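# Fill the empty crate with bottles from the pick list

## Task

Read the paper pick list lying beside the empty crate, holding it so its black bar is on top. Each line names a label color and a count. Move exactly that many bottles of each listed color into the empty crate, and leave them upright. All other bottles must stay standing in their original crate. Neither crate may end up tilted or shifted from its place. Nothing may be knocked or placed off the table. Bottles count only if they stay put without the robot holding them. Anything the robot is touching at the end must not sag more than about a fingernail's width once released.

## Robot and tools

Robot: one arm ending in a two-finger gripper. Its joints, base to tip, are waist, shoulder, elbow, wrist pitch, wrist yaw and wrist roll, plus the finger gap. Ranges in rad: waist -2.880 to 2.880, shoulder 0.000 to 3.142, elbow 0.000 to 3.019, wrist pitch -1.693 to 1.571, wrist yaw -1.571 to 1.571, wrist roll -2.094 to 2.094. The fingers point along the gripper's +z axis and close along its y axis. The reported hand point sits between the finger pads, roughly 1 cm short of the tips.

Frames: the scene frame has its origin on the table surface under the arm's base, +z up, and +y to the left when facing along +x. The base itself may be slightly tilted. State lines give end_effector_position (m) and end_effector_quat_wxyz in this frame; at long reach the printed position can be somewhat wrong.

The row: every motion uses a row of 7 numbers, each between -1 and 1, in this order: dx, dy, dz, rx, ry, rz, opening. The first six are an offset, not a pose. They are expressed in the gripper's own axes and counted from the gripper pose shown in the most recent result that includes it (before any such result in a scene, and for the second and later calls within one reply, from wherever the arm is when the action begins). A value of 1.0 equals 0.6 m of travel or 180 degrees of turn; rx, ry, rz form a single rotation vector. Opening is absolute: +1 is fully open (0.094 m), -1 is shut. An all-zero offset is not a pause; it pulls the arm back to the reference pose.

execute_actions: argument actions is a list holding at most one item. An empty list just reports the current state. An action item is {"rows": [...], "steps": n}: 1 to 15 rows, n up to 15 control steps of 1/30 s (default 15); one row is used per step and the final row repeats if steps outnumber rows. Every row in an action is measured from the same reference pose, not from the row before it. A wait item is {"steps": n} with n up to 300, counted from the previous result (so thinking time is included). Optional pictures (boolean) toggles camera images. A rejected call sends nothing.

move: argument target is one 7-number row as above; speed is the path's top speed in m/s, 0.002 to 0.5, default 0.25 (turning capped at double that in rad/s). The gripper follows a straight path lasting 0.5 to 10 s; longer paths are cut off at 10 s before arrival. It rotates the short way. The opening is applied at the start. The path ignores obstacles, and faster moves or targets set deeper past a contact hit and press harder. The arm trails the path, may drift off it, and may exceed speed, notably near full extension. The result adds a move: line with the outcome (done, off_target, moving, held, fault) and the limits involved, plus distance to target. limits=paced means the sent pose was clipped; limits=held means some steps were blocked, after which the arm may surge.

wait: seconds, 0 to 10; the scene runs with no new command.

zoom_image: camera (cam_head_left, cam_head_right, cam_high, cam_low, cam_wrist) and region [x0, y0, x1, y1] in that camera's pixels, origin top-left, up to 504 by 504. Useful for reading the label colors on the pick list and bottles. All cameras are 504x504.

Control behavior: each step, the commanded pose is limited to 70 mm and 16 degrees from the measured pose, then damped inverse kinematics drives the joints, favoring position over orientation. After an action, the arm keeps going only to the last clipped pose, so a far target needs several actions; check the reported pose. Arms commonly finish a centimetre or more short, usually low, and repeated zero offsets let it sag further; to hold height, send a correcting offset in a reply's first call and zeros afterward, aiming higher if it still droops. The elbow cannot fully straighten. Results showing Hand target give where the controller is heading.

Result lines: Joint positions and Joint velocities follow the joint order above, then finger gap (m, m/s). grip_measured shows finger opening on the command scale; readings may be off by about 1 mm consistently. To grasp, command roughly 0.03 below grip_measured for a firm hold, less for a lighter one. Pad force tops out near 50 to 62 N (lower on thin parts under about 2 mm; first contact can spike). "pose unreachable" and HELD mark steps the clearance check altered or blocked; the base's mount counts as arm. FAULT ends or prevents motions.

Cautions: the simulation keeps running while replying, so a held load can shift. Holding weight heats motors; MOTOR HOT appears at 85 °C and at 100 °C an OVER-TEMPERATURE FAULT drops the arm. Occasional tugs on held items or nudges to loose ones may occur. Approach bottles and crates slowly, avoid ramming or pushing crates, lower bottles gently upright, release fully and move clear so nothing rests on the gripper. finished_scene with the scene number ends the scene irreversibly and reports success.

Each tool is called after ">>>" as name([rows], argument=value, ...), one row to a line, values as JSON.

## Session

>>> execute_actions(actions=[])

Scene clock: 0.00 s of 10800.00 s.
end_effector_position=(+0.2822, +0.1362, +0.1621) grip_measured=+1.000 end_effector_quat_wxyz=(+0.038, -0.643, +0.765, -0.002)
Joint positions: [ 0.265  1.791  0.492  0.392  0.299 -1.116  0.094]
Joint velocities: [ 0.005  0.015 -0.012 -0.007  0.051  0.007  0.   ]
Hand target: +0.279, +0.135, +0.164; +0.037, -0.644, +0.764, -0.001

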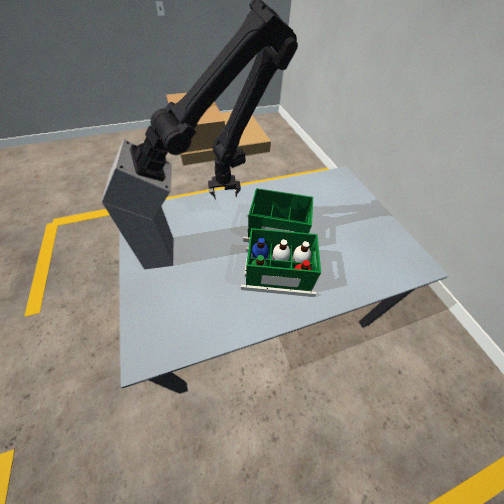

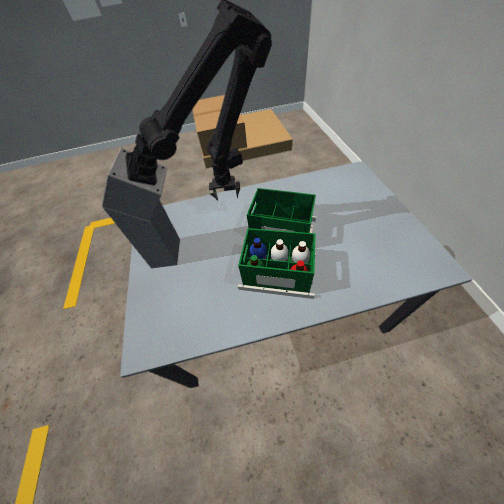

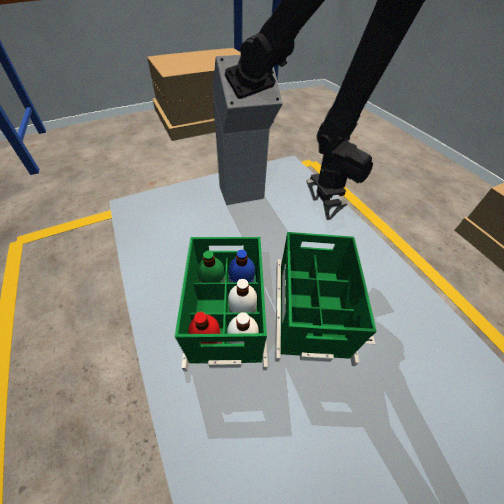

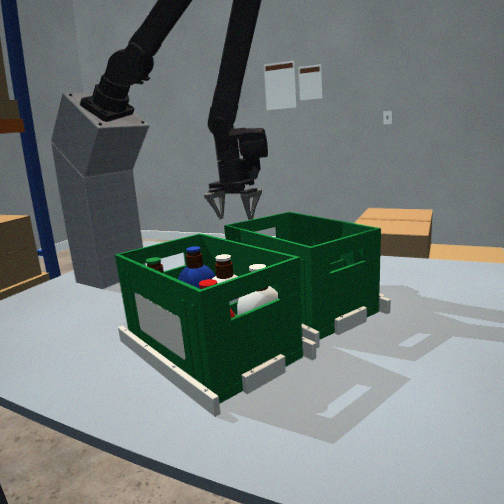

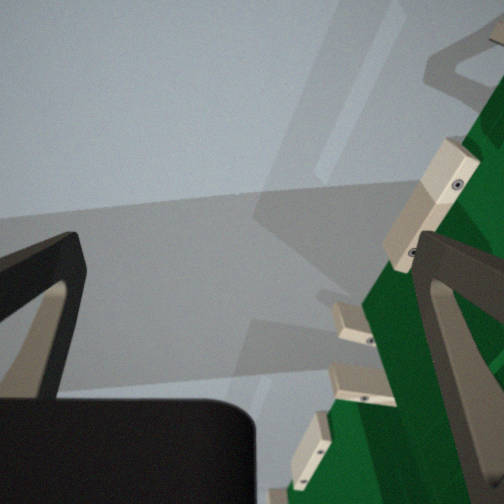

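>>> move(target=[-0.06,-0.45,-0.35,-0.015,0.018,0.06,0.1])

Scene clock: 5.53 s of 10800.00 s.
end_effector_position=(+0.5306, +0.1198, +0.3786) grip_measured=+0.103 end_effector_quat_wxyz=(-0.008, -0.582, +0.813, +0.007)
Joint positions: [ 0.231  1.279  1.121 -0.836  0.299 -0.959  0.052]
Joint velocities: [ 0.005 -0.005  0.002  0.002 -0.007  0.022 -0.   ]
Hand target: +0.544, +0.116, +0.388; +0.001, -0.569, +0.822, +0.001
Off the commanded pose: 0.014 m, 2 deg.
After step 90, 0.63 s passed at rest.
move: off_target

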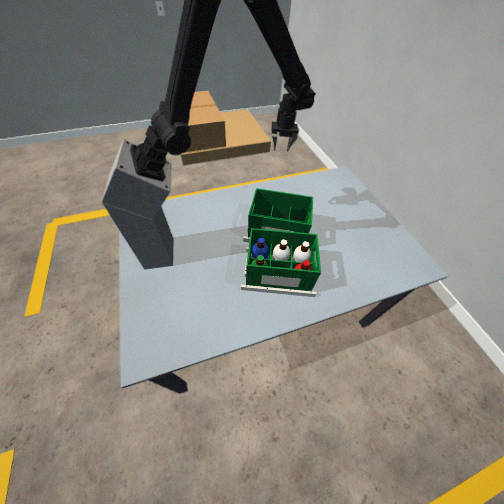

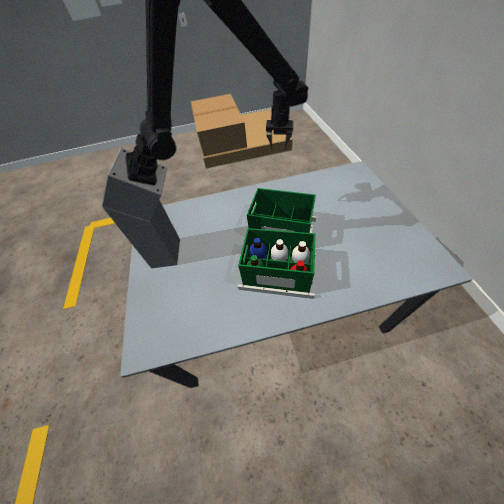

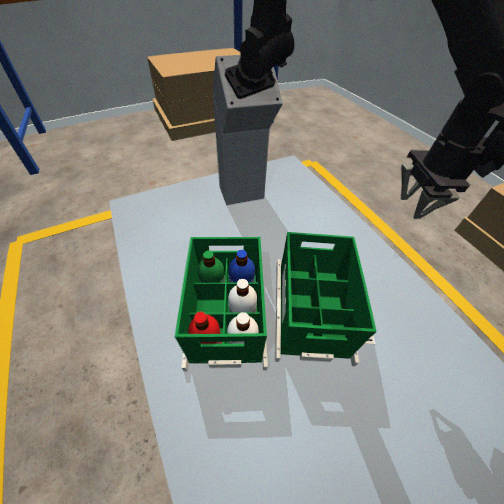

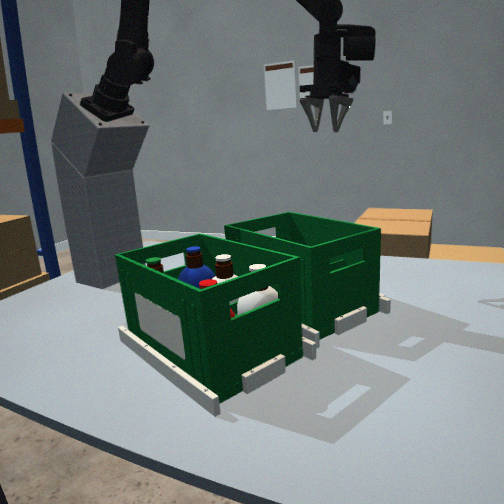

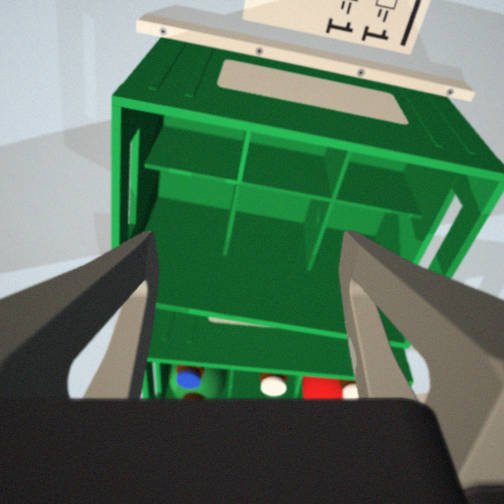

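>>> move(target=[-0.07,-0.03,-0.02,0,0,0.03,0.1])

>>> move(target=[0.65,0,0.22,0,0,0,0.1])

Scene clock: 10.33 s of 10800.00 s.
end_effector_position=(+0.5447, +0.1492, +0.3813) grip_measured=+0.103 end_effector_quat_wxyz=(-0.020, -0.551, +0.834, +0.011)
Joint positions: [ 0.287  1.347  1.215 -0.905  0.326 -0.827  0.052]
Joint velocities: [ 0.005  0.005  0.012 -0.002 -0.066  0.051  0.   ]
Hand target: +0.561, +0.154, +0.390; -0.008, -0.542, +0.840, +0.008
Off the commanded pose: 0.019 m, 2 deg.
After step 90, 0.93 s passed at rest.
move: off_target

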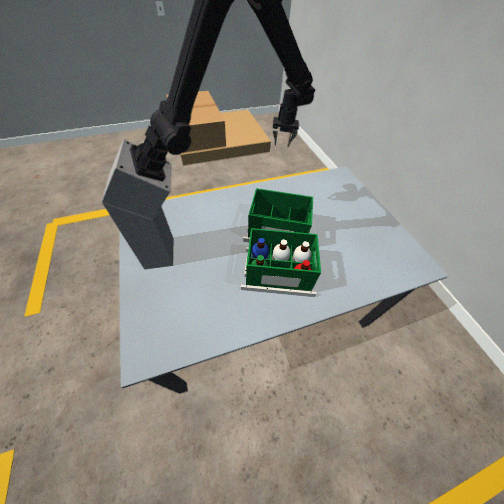

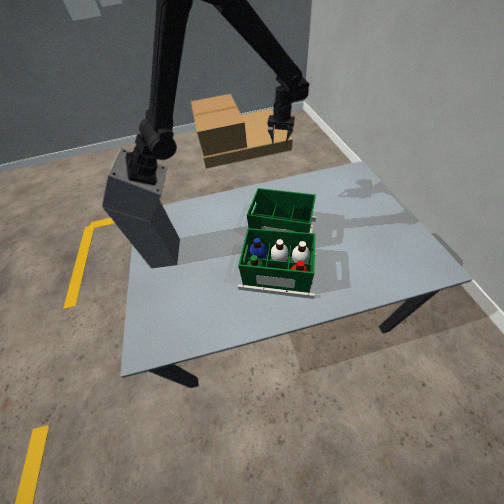

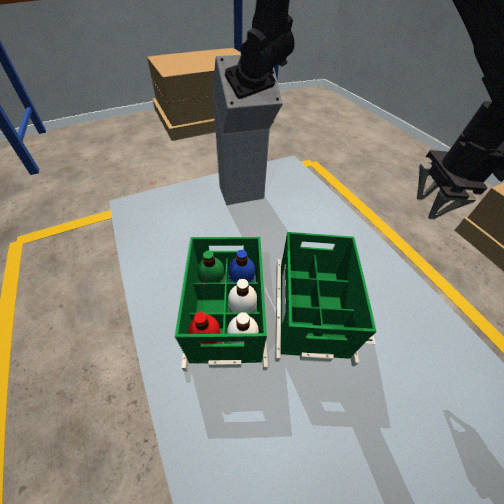

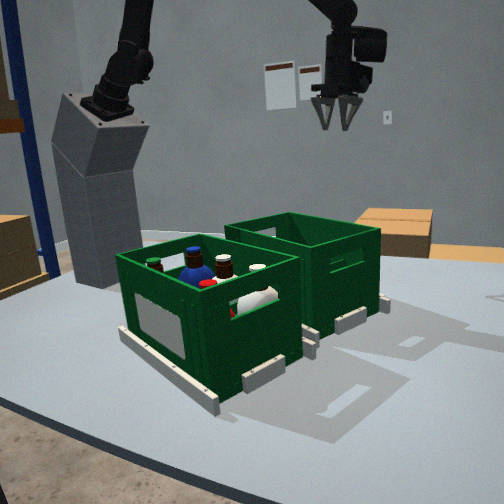

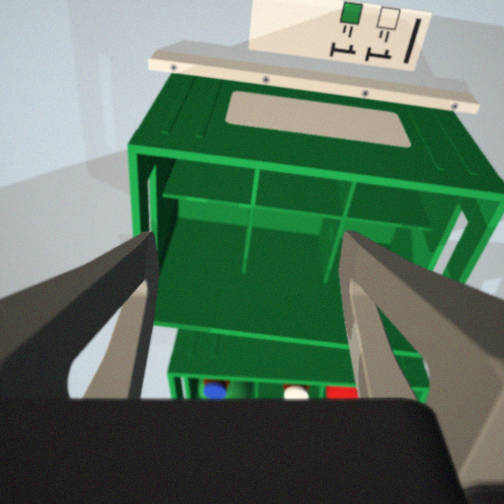

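Scene clock: 12.57 s of 10800.00 s.
end_effector_position=(+0.3775, -0.2162, +0.2618) grip_measured=+0.103 end_effector_quat_wxyz=(-0.034, -0.547, +0.836, +0.008)
Joint positions: [-0.709  1.384  0.787 -0.405 -0.205 -1.655  0.052]
Joint velocities: [-0.015 -0.005  0.012 -0.002 -0.007 -0.125 -0.001]
Hand target: +0.387, -0.217, +0.263; -0.026, -0.558, +0.829, +0.001
Off the commanded pose: 0.011 m, 2 deg.
move: off_target

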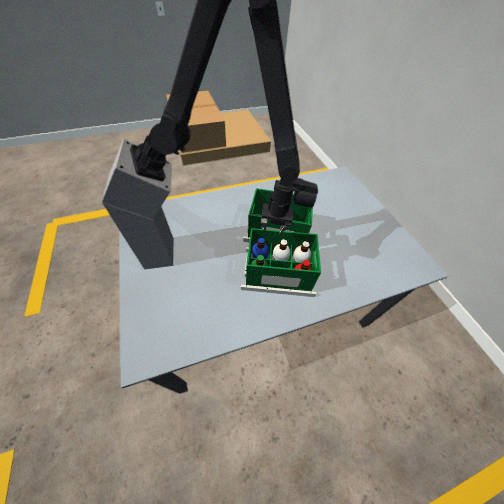

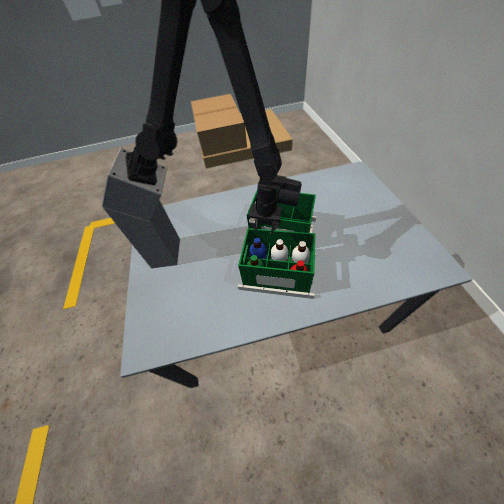

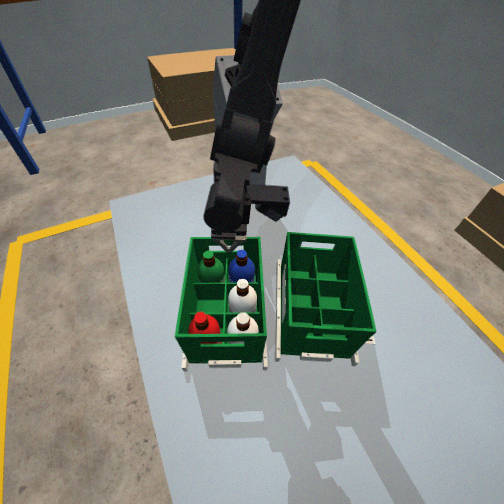

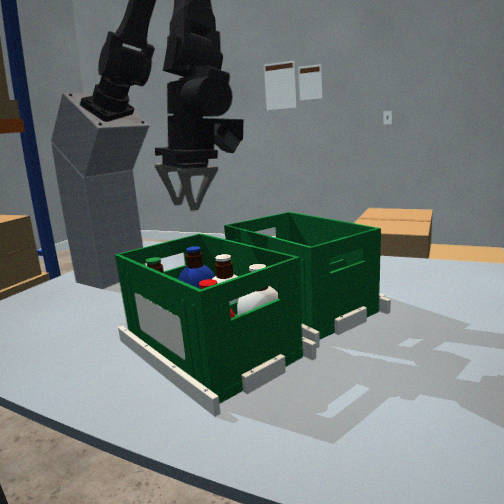

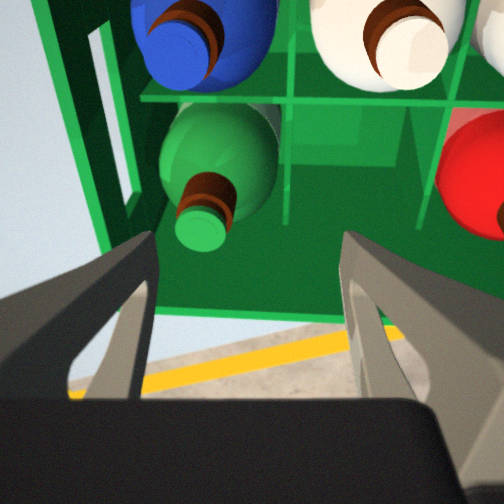

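>>> move(target=[0.08,0.03,0.09,0.022,-0.018,0,0], speed=0.1)

Scene clock: 20.73 s of 10800.00 s.
end_effector_position=(+0.3395, -0.2526, +0.2114) grip_measured=+0.003 end_effector_quat_wxyz=(+0.006, -0.543, +0.839, -0.004)
Joint positions: [-0.825  1.565  0.751 -0.154 -0.331 -1.73   0.047]
Joint velocities: [ 0.005 -0.005 -0.002  0.002  0.022 -0.037 -0.   ]
Hand target: +0.336, -0.255, +0.211; +0.007, -0.548, +0.836, -0.006
Off the commanded pose: 0.002 m, 1 deg.
After step 90, 4.07 s passed at rest.
move: done

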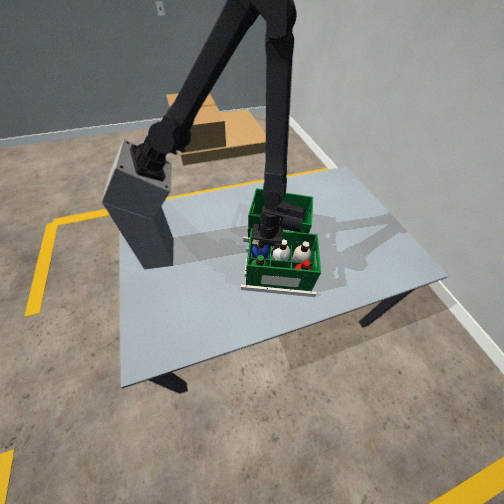

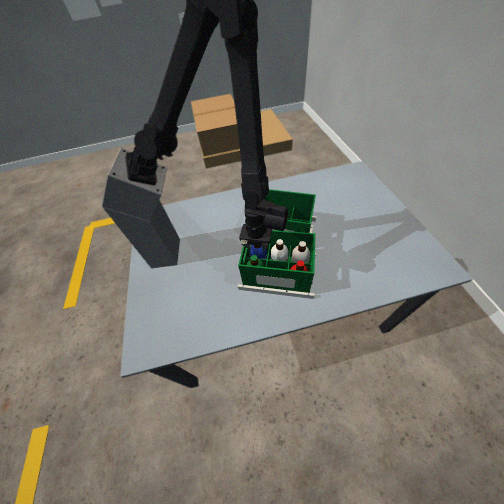

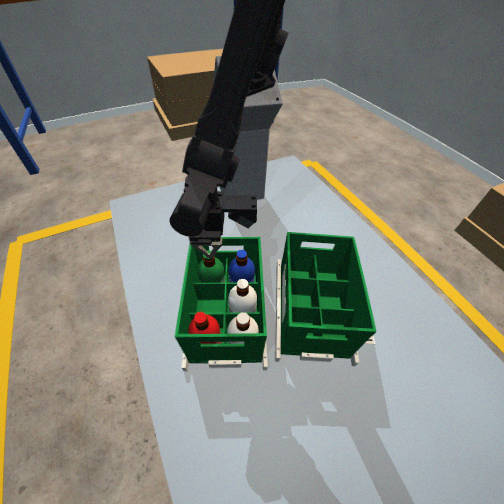

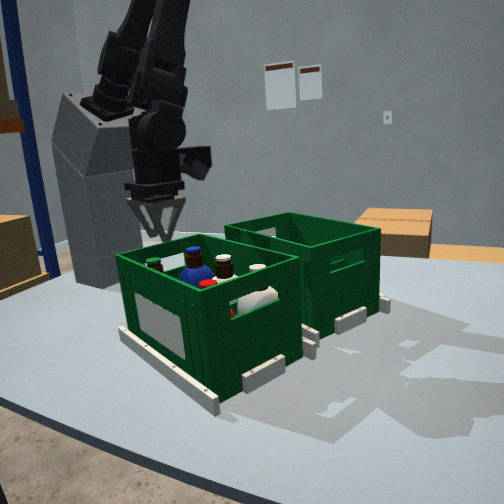

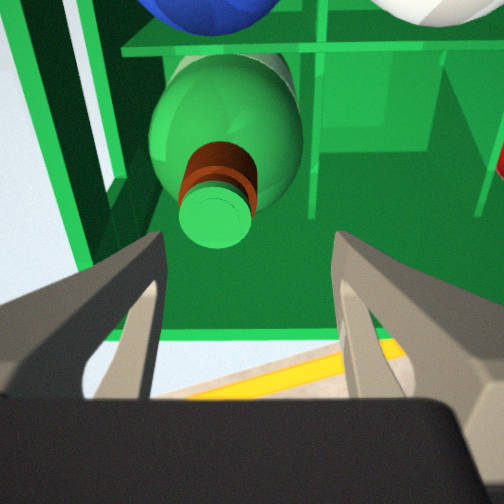

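>>> move(target=[0,0.01,0.11,0,0,0,0], speed=0.05)

Scene clock: 24.93 s of 10800.00 s.
end_effector_position=(+0.3296, -0.2503, +0.1479) grip_measured=+0.003 end_effector_quat_wxyz=(+0.005, -0.546, +0.838, -0.001)
Joint positions: [-0.785  1.759  0.794 -0.001 -0.309 -1.703  0.047]
Joint velocities: [ 0.005 -0.005 -0.017  0.007 -0.022 -0.037 -0.   ]
Hand target: +0.334, -0.249, +0.145; +0.007, -0.543, +0.839, -0.004
Off the commanded pose: 0.006 m, 0 deg.
move: done

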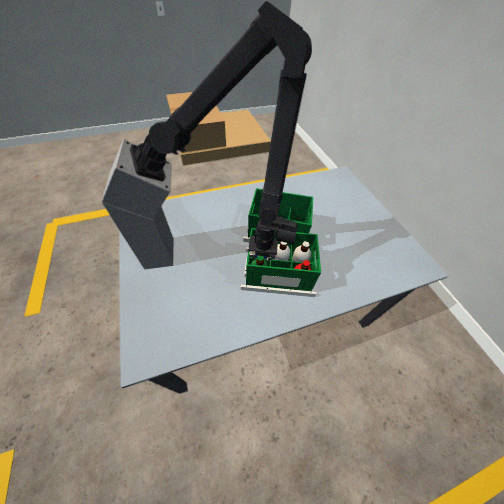

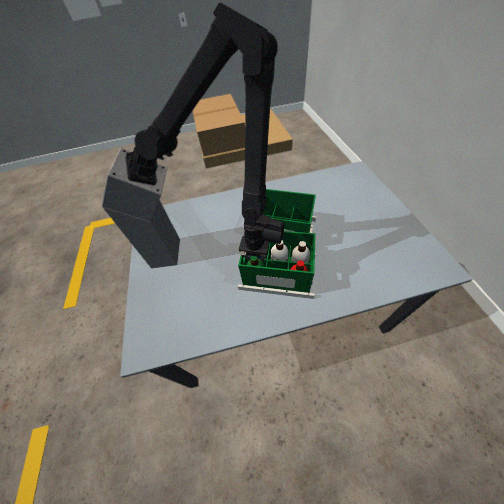

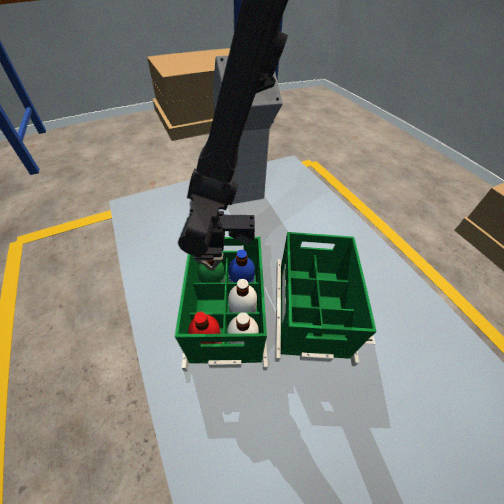

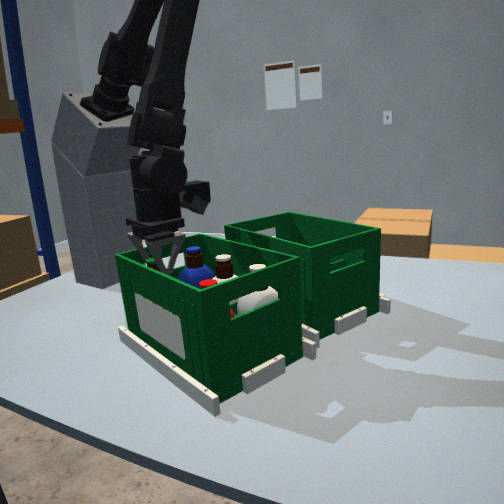

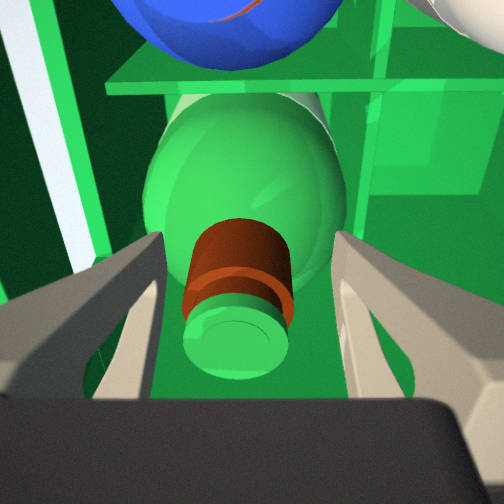

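>>> move(target=[0.005,0.003,0.012,0,0,0,-0.5], speed=0.05)

>>> move(target=[0,-0.025,-0.37,0.01,0,0,-0.5], speed=0.12)

>>> move(target=[-0.5,-0.15,-0.03,0.01,0,0,-0.5], speed=0.15)

Scene clock: 32.37 s of 10800.00 s.
end_effector_position=(+0.3297, -0.2505, +0.1475) grip_measured=-0.403 end_effector_quat_wxyz=(+0.005, -0.546, +0.838, -0.001)
Joint positions: [-0.785  1.76   0.795  0.002 -0.309 -1.702  0.028]
Joint velocities: [-0.015  0.005  0.017  0.002 -0.037 -0.007 -0.   ]
Hand target: +0.327, -0.252, +0.141; +0.005, -0.546, +0.838, -0.001
Off the commanded pose: 0.008 m, 0 deg.
After step 90, 3.73 s passed at rest.
move: done

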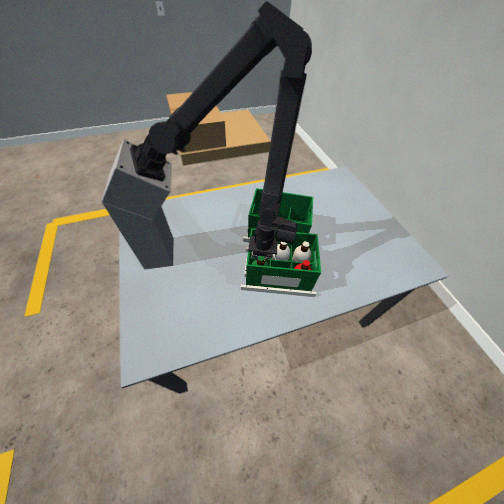

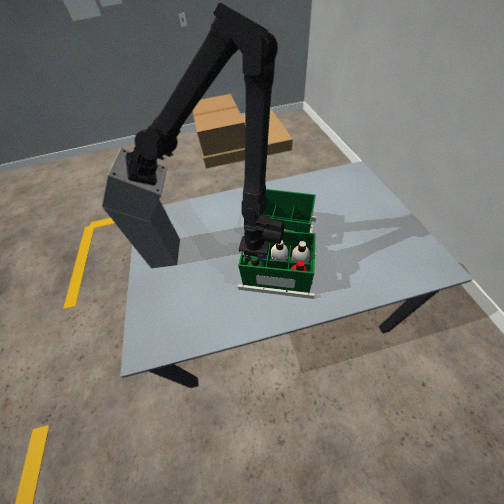

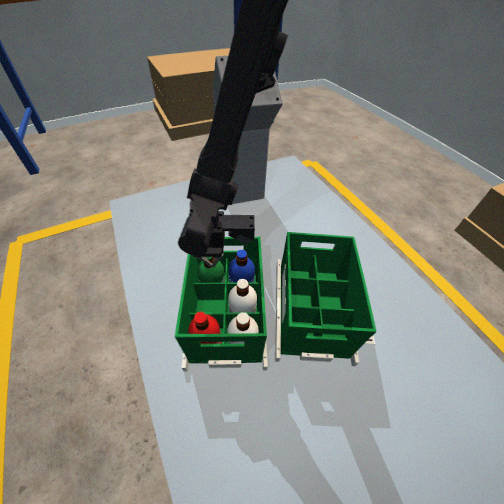

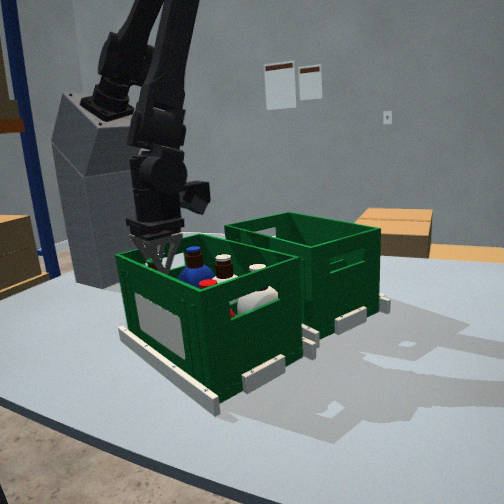

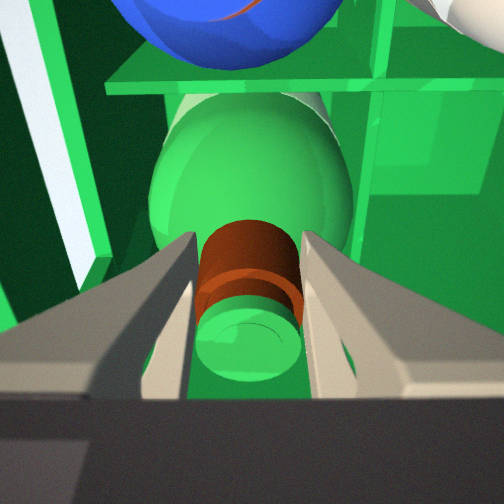

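Scene clock: 34.60 s of 10800.00 s.
end_effector_position=(+0.3266, -0.2437, +0.3526) grip_measured=-0.403 end_effector_quat_wxyz=(+0.006, -0.537, +0.844, +0.013)
Joint positions: [-0.975  1.156  0.711 -0.61  -0.423 -1.864  0.028]
Joint velocities: [-0.015 -0.024  0.007 -0.002 -0.022  0.007 -0.   ]
Hand target: +0.343, -0.258, +0.372; +0.010, -0.547, +0.837, -0.015
Off the commanded pose: 0.026 m, 4 deg.
move: off_target

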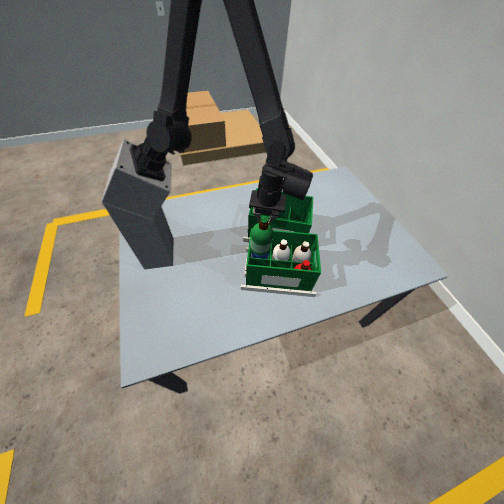

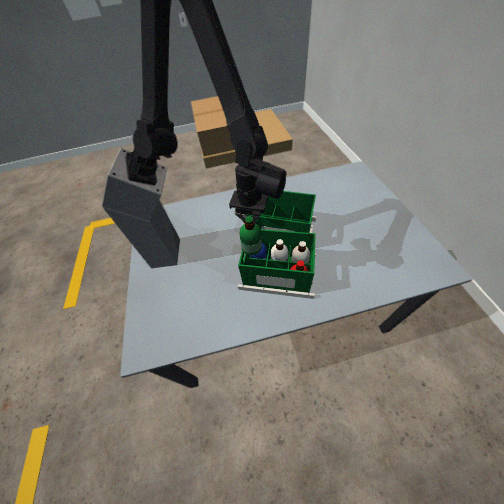

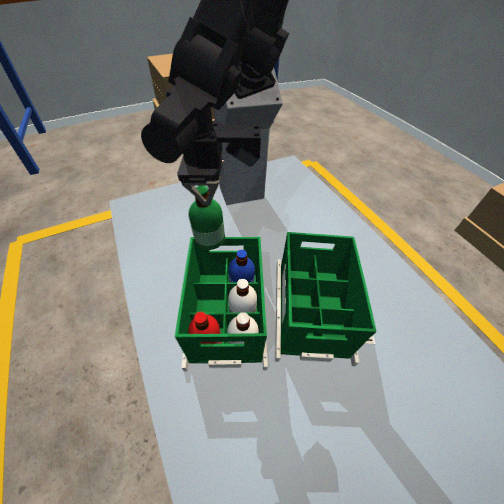

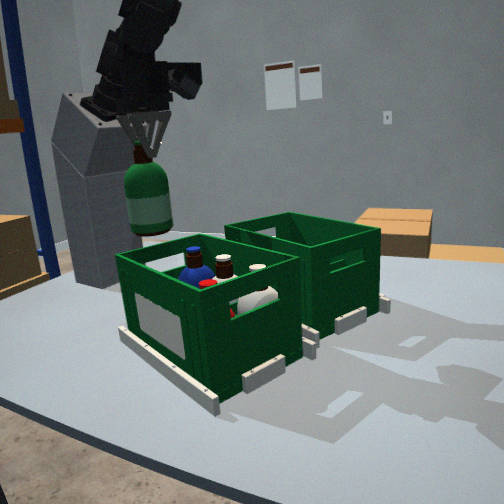

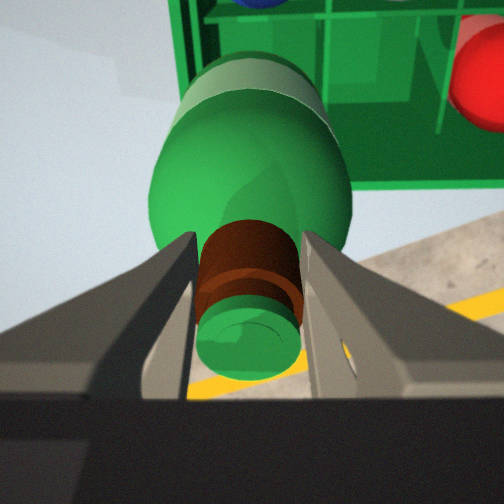

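Scene clock: 37.23 s of 10800.00 s.
end_effector_position=(+0.5086, -0.0082, +0.3563) grip_measured=-0.403 end_effector_quat_wxyz=(-0.004, -0.539, +0.842, +0.024)
Joint positions: [-0.12   1.192  0.993 -0.748  0.064 -1.149  0.028]
Joint velocities: [-0.015 -0.005 -0.007 -0.002  0.007  0.037 -0.002]
Hand target: +0.538, -0.010, +0.379; +0.023, -0.530, +0.847, +0.006
Off the commanded pose: 0.034 m, 3 deg.
move: off_target

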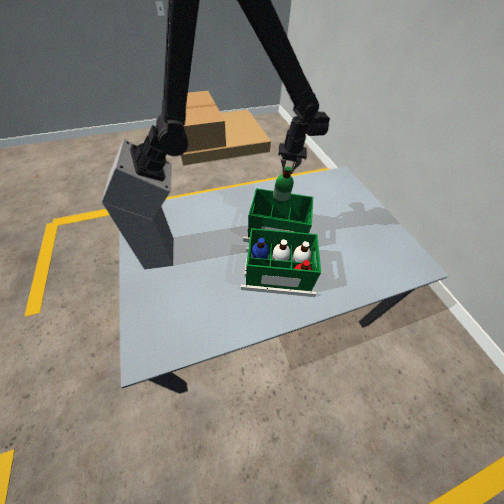

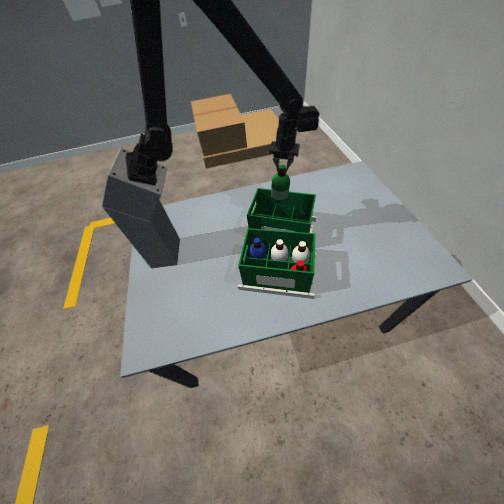

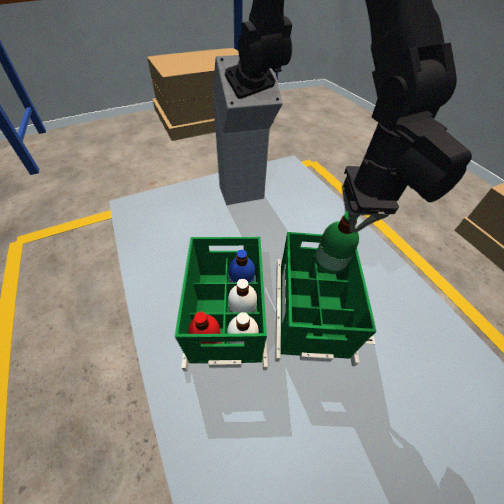

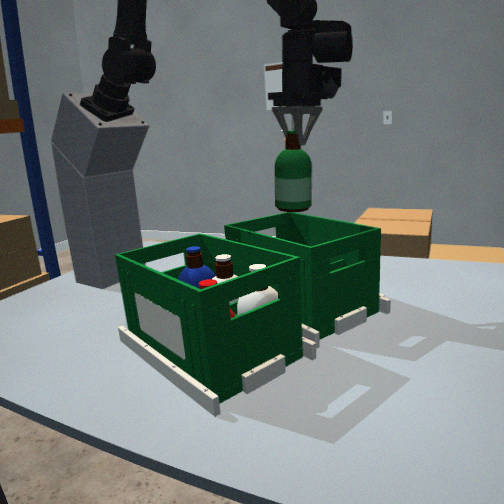

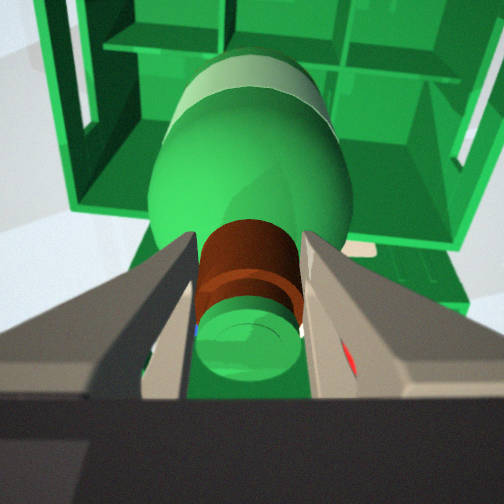

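>>> move(target=[-0.085,-0.07,0.12,0.03,0,0.02,-0.5], speed=0.06)

Scene clock: 42.60 s of 10800.00 s.
end_effector_position=(+0.5297, +0.0184, +0.2627) grip_measured=-0.403 end_effector_quat_wxyz=(-0.012, -0.518, +0.855, +0.002)
Joint positions: [-0.062  1.444  1.047 -0.545  0.143 -1.054  0.028]
Joint velocities: [-0.005 -0.005  0.002 -0.007  0.022 -0.037 -0.   ]
Hand target: +0.563, +0.023, +0.283; +0.022, -0.511, +0.859, -0.015
Off the commanded pose: 0.042 m, 4 deg.
move: off_target

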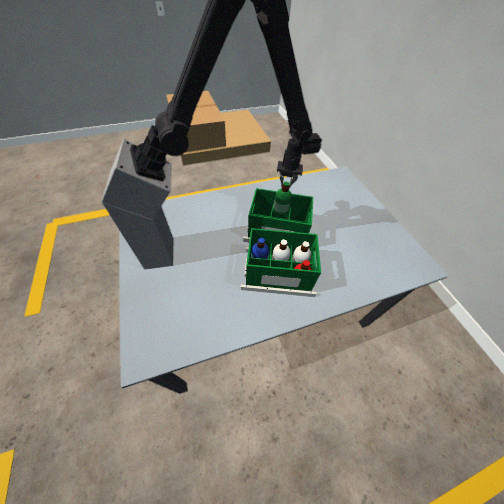

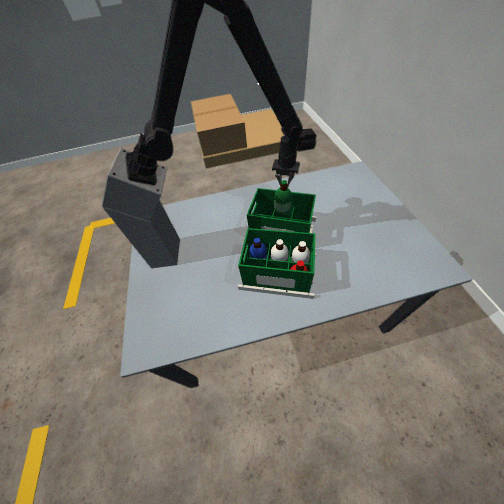

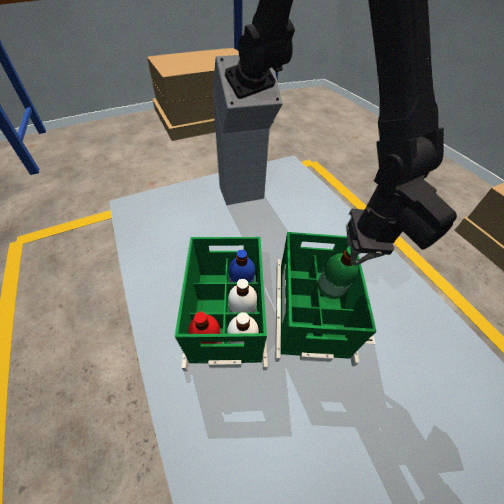

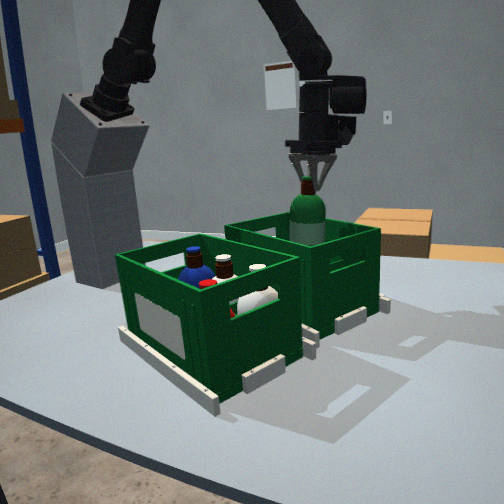

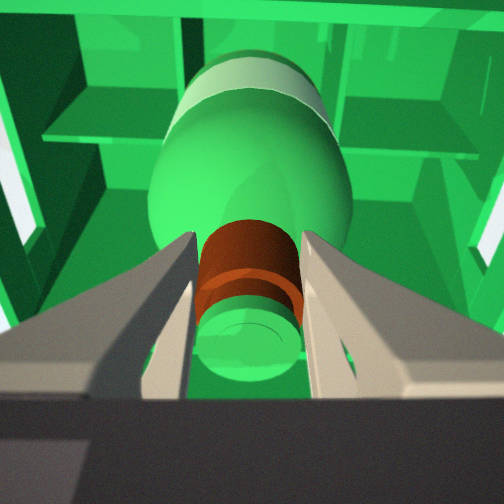

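>>> move(target=[-0.05,-0.055,-0.005,0.025,-0.018,0,-0.5], speed=0.05)

Scene clock: 46.90 s of 10800.00 s.
end_effector_position=(+0.5395, +0.0228, +0.2471) grip_measured=-0.403 end_effector_quat_wxyz=(+0.001, -0.517, +0.856, -0.004)
Joint positions: [-0.059  1.487  1.062 -0.491  0.143 -1.053  0.028]
Joint velocities: [ 0.005 -0.005 -0.012 -0.012 -0.007 -0.037  0.   ]
Hand target: +0.572, +0.029, +0.266; +0.033, -0.518, +0.855, -0.017
Off the commanded pose: 0.038 m, 4 deg.
move: off_target

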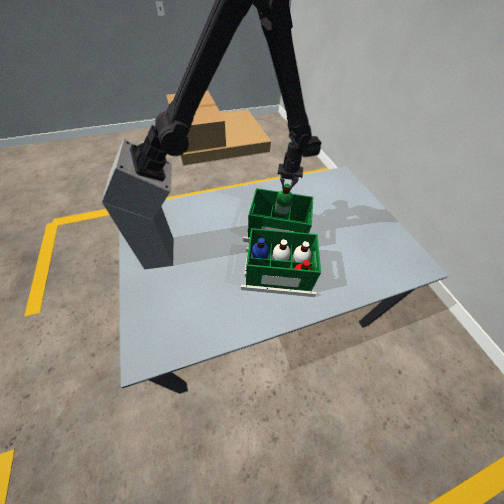

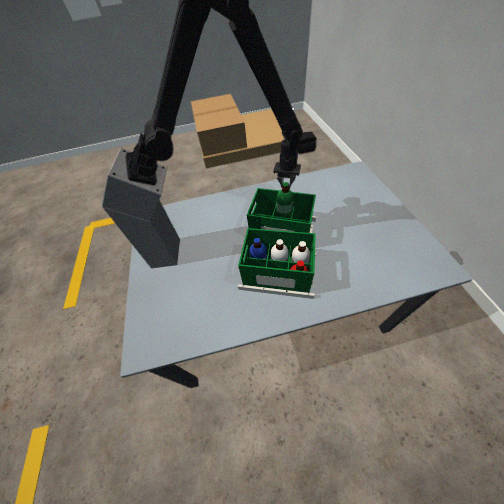

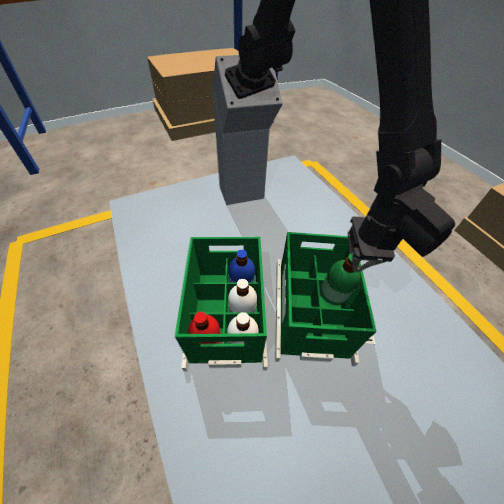

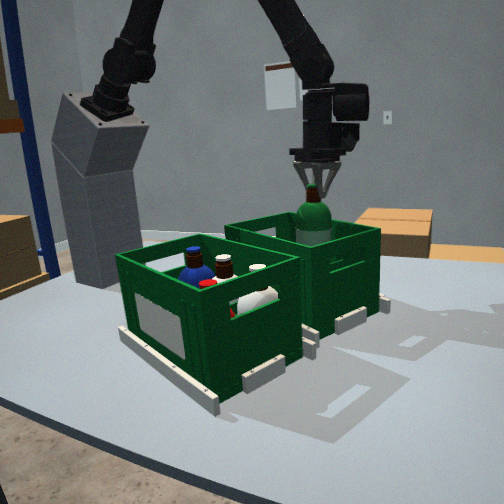

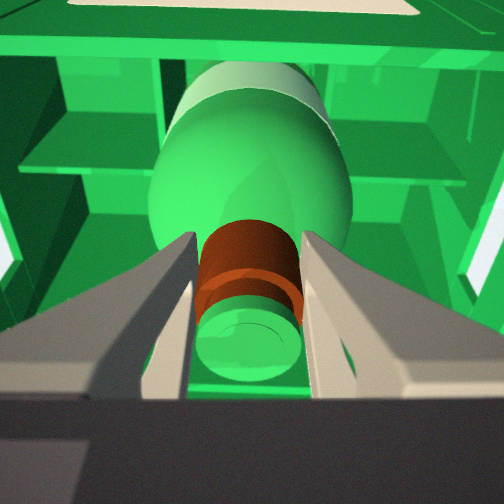

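>>> move(target=[-0.025,-0.033,0.13,0.016,-0.012,0,-0.5], speed=0.035)

Scene clock: 52.07 s of 10800.00 s.
end_effector_position=(+0.5332, +0.0298, +0.1554) grip_measured=-0.403 end_effector_quat_wxyz=(+0.004, -0.516, +0.856, -0.001)
Joint positions: [-0.072  1.709  1.105 -0.307  0.127 -1.061  0.028]
Joint velocities: [-0.005  0.005  0.002  0.007  0.007  0.007  0.001]
Hand target: +0.563, +0.026, +0.169; +0.030, -0.518, +0.855, -0.016
Off the commanded pose: 0.034 m, 3 deg.
move: off_target

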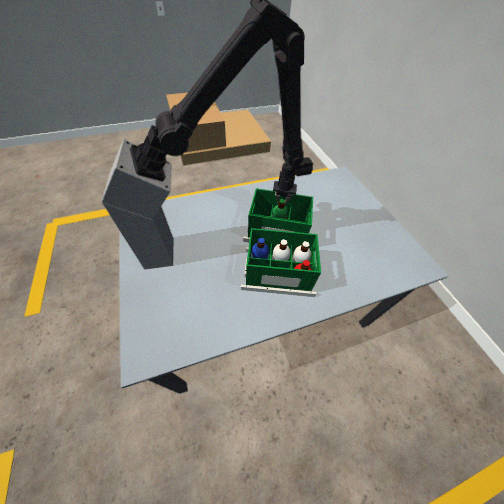

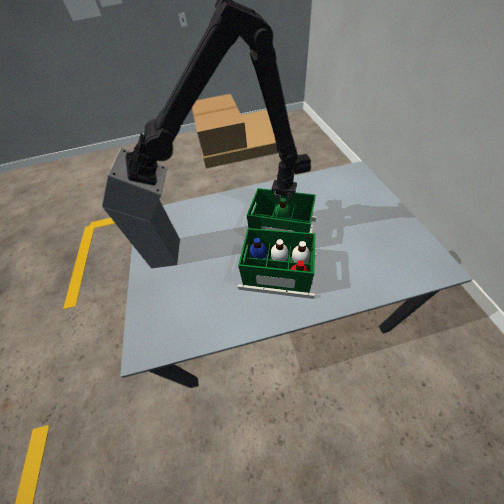

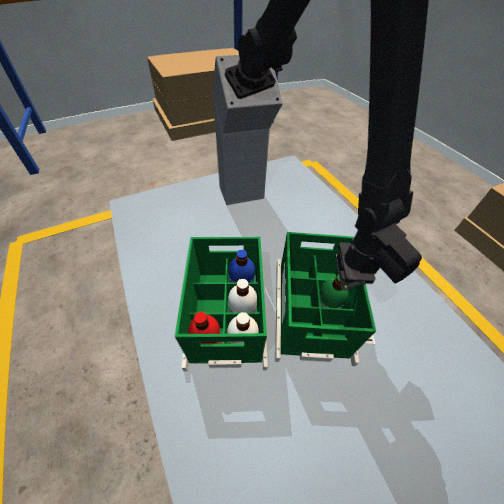

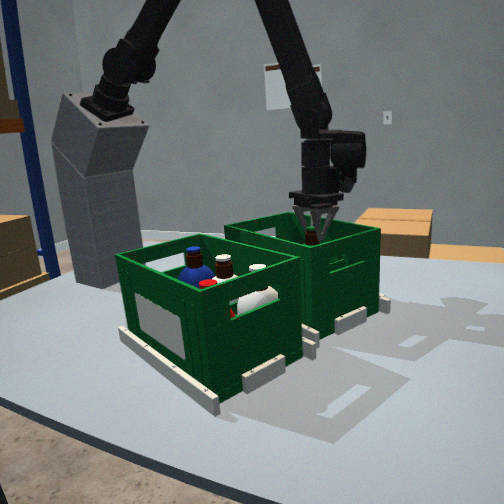

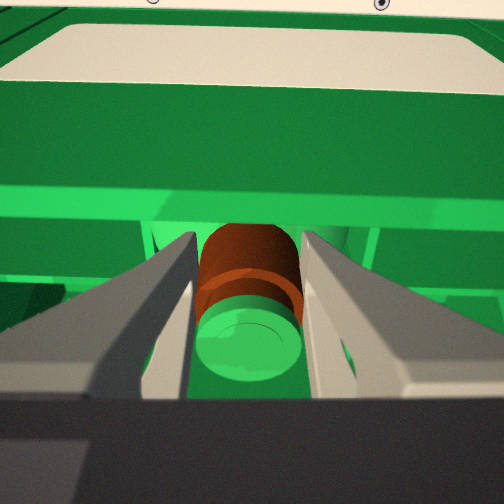

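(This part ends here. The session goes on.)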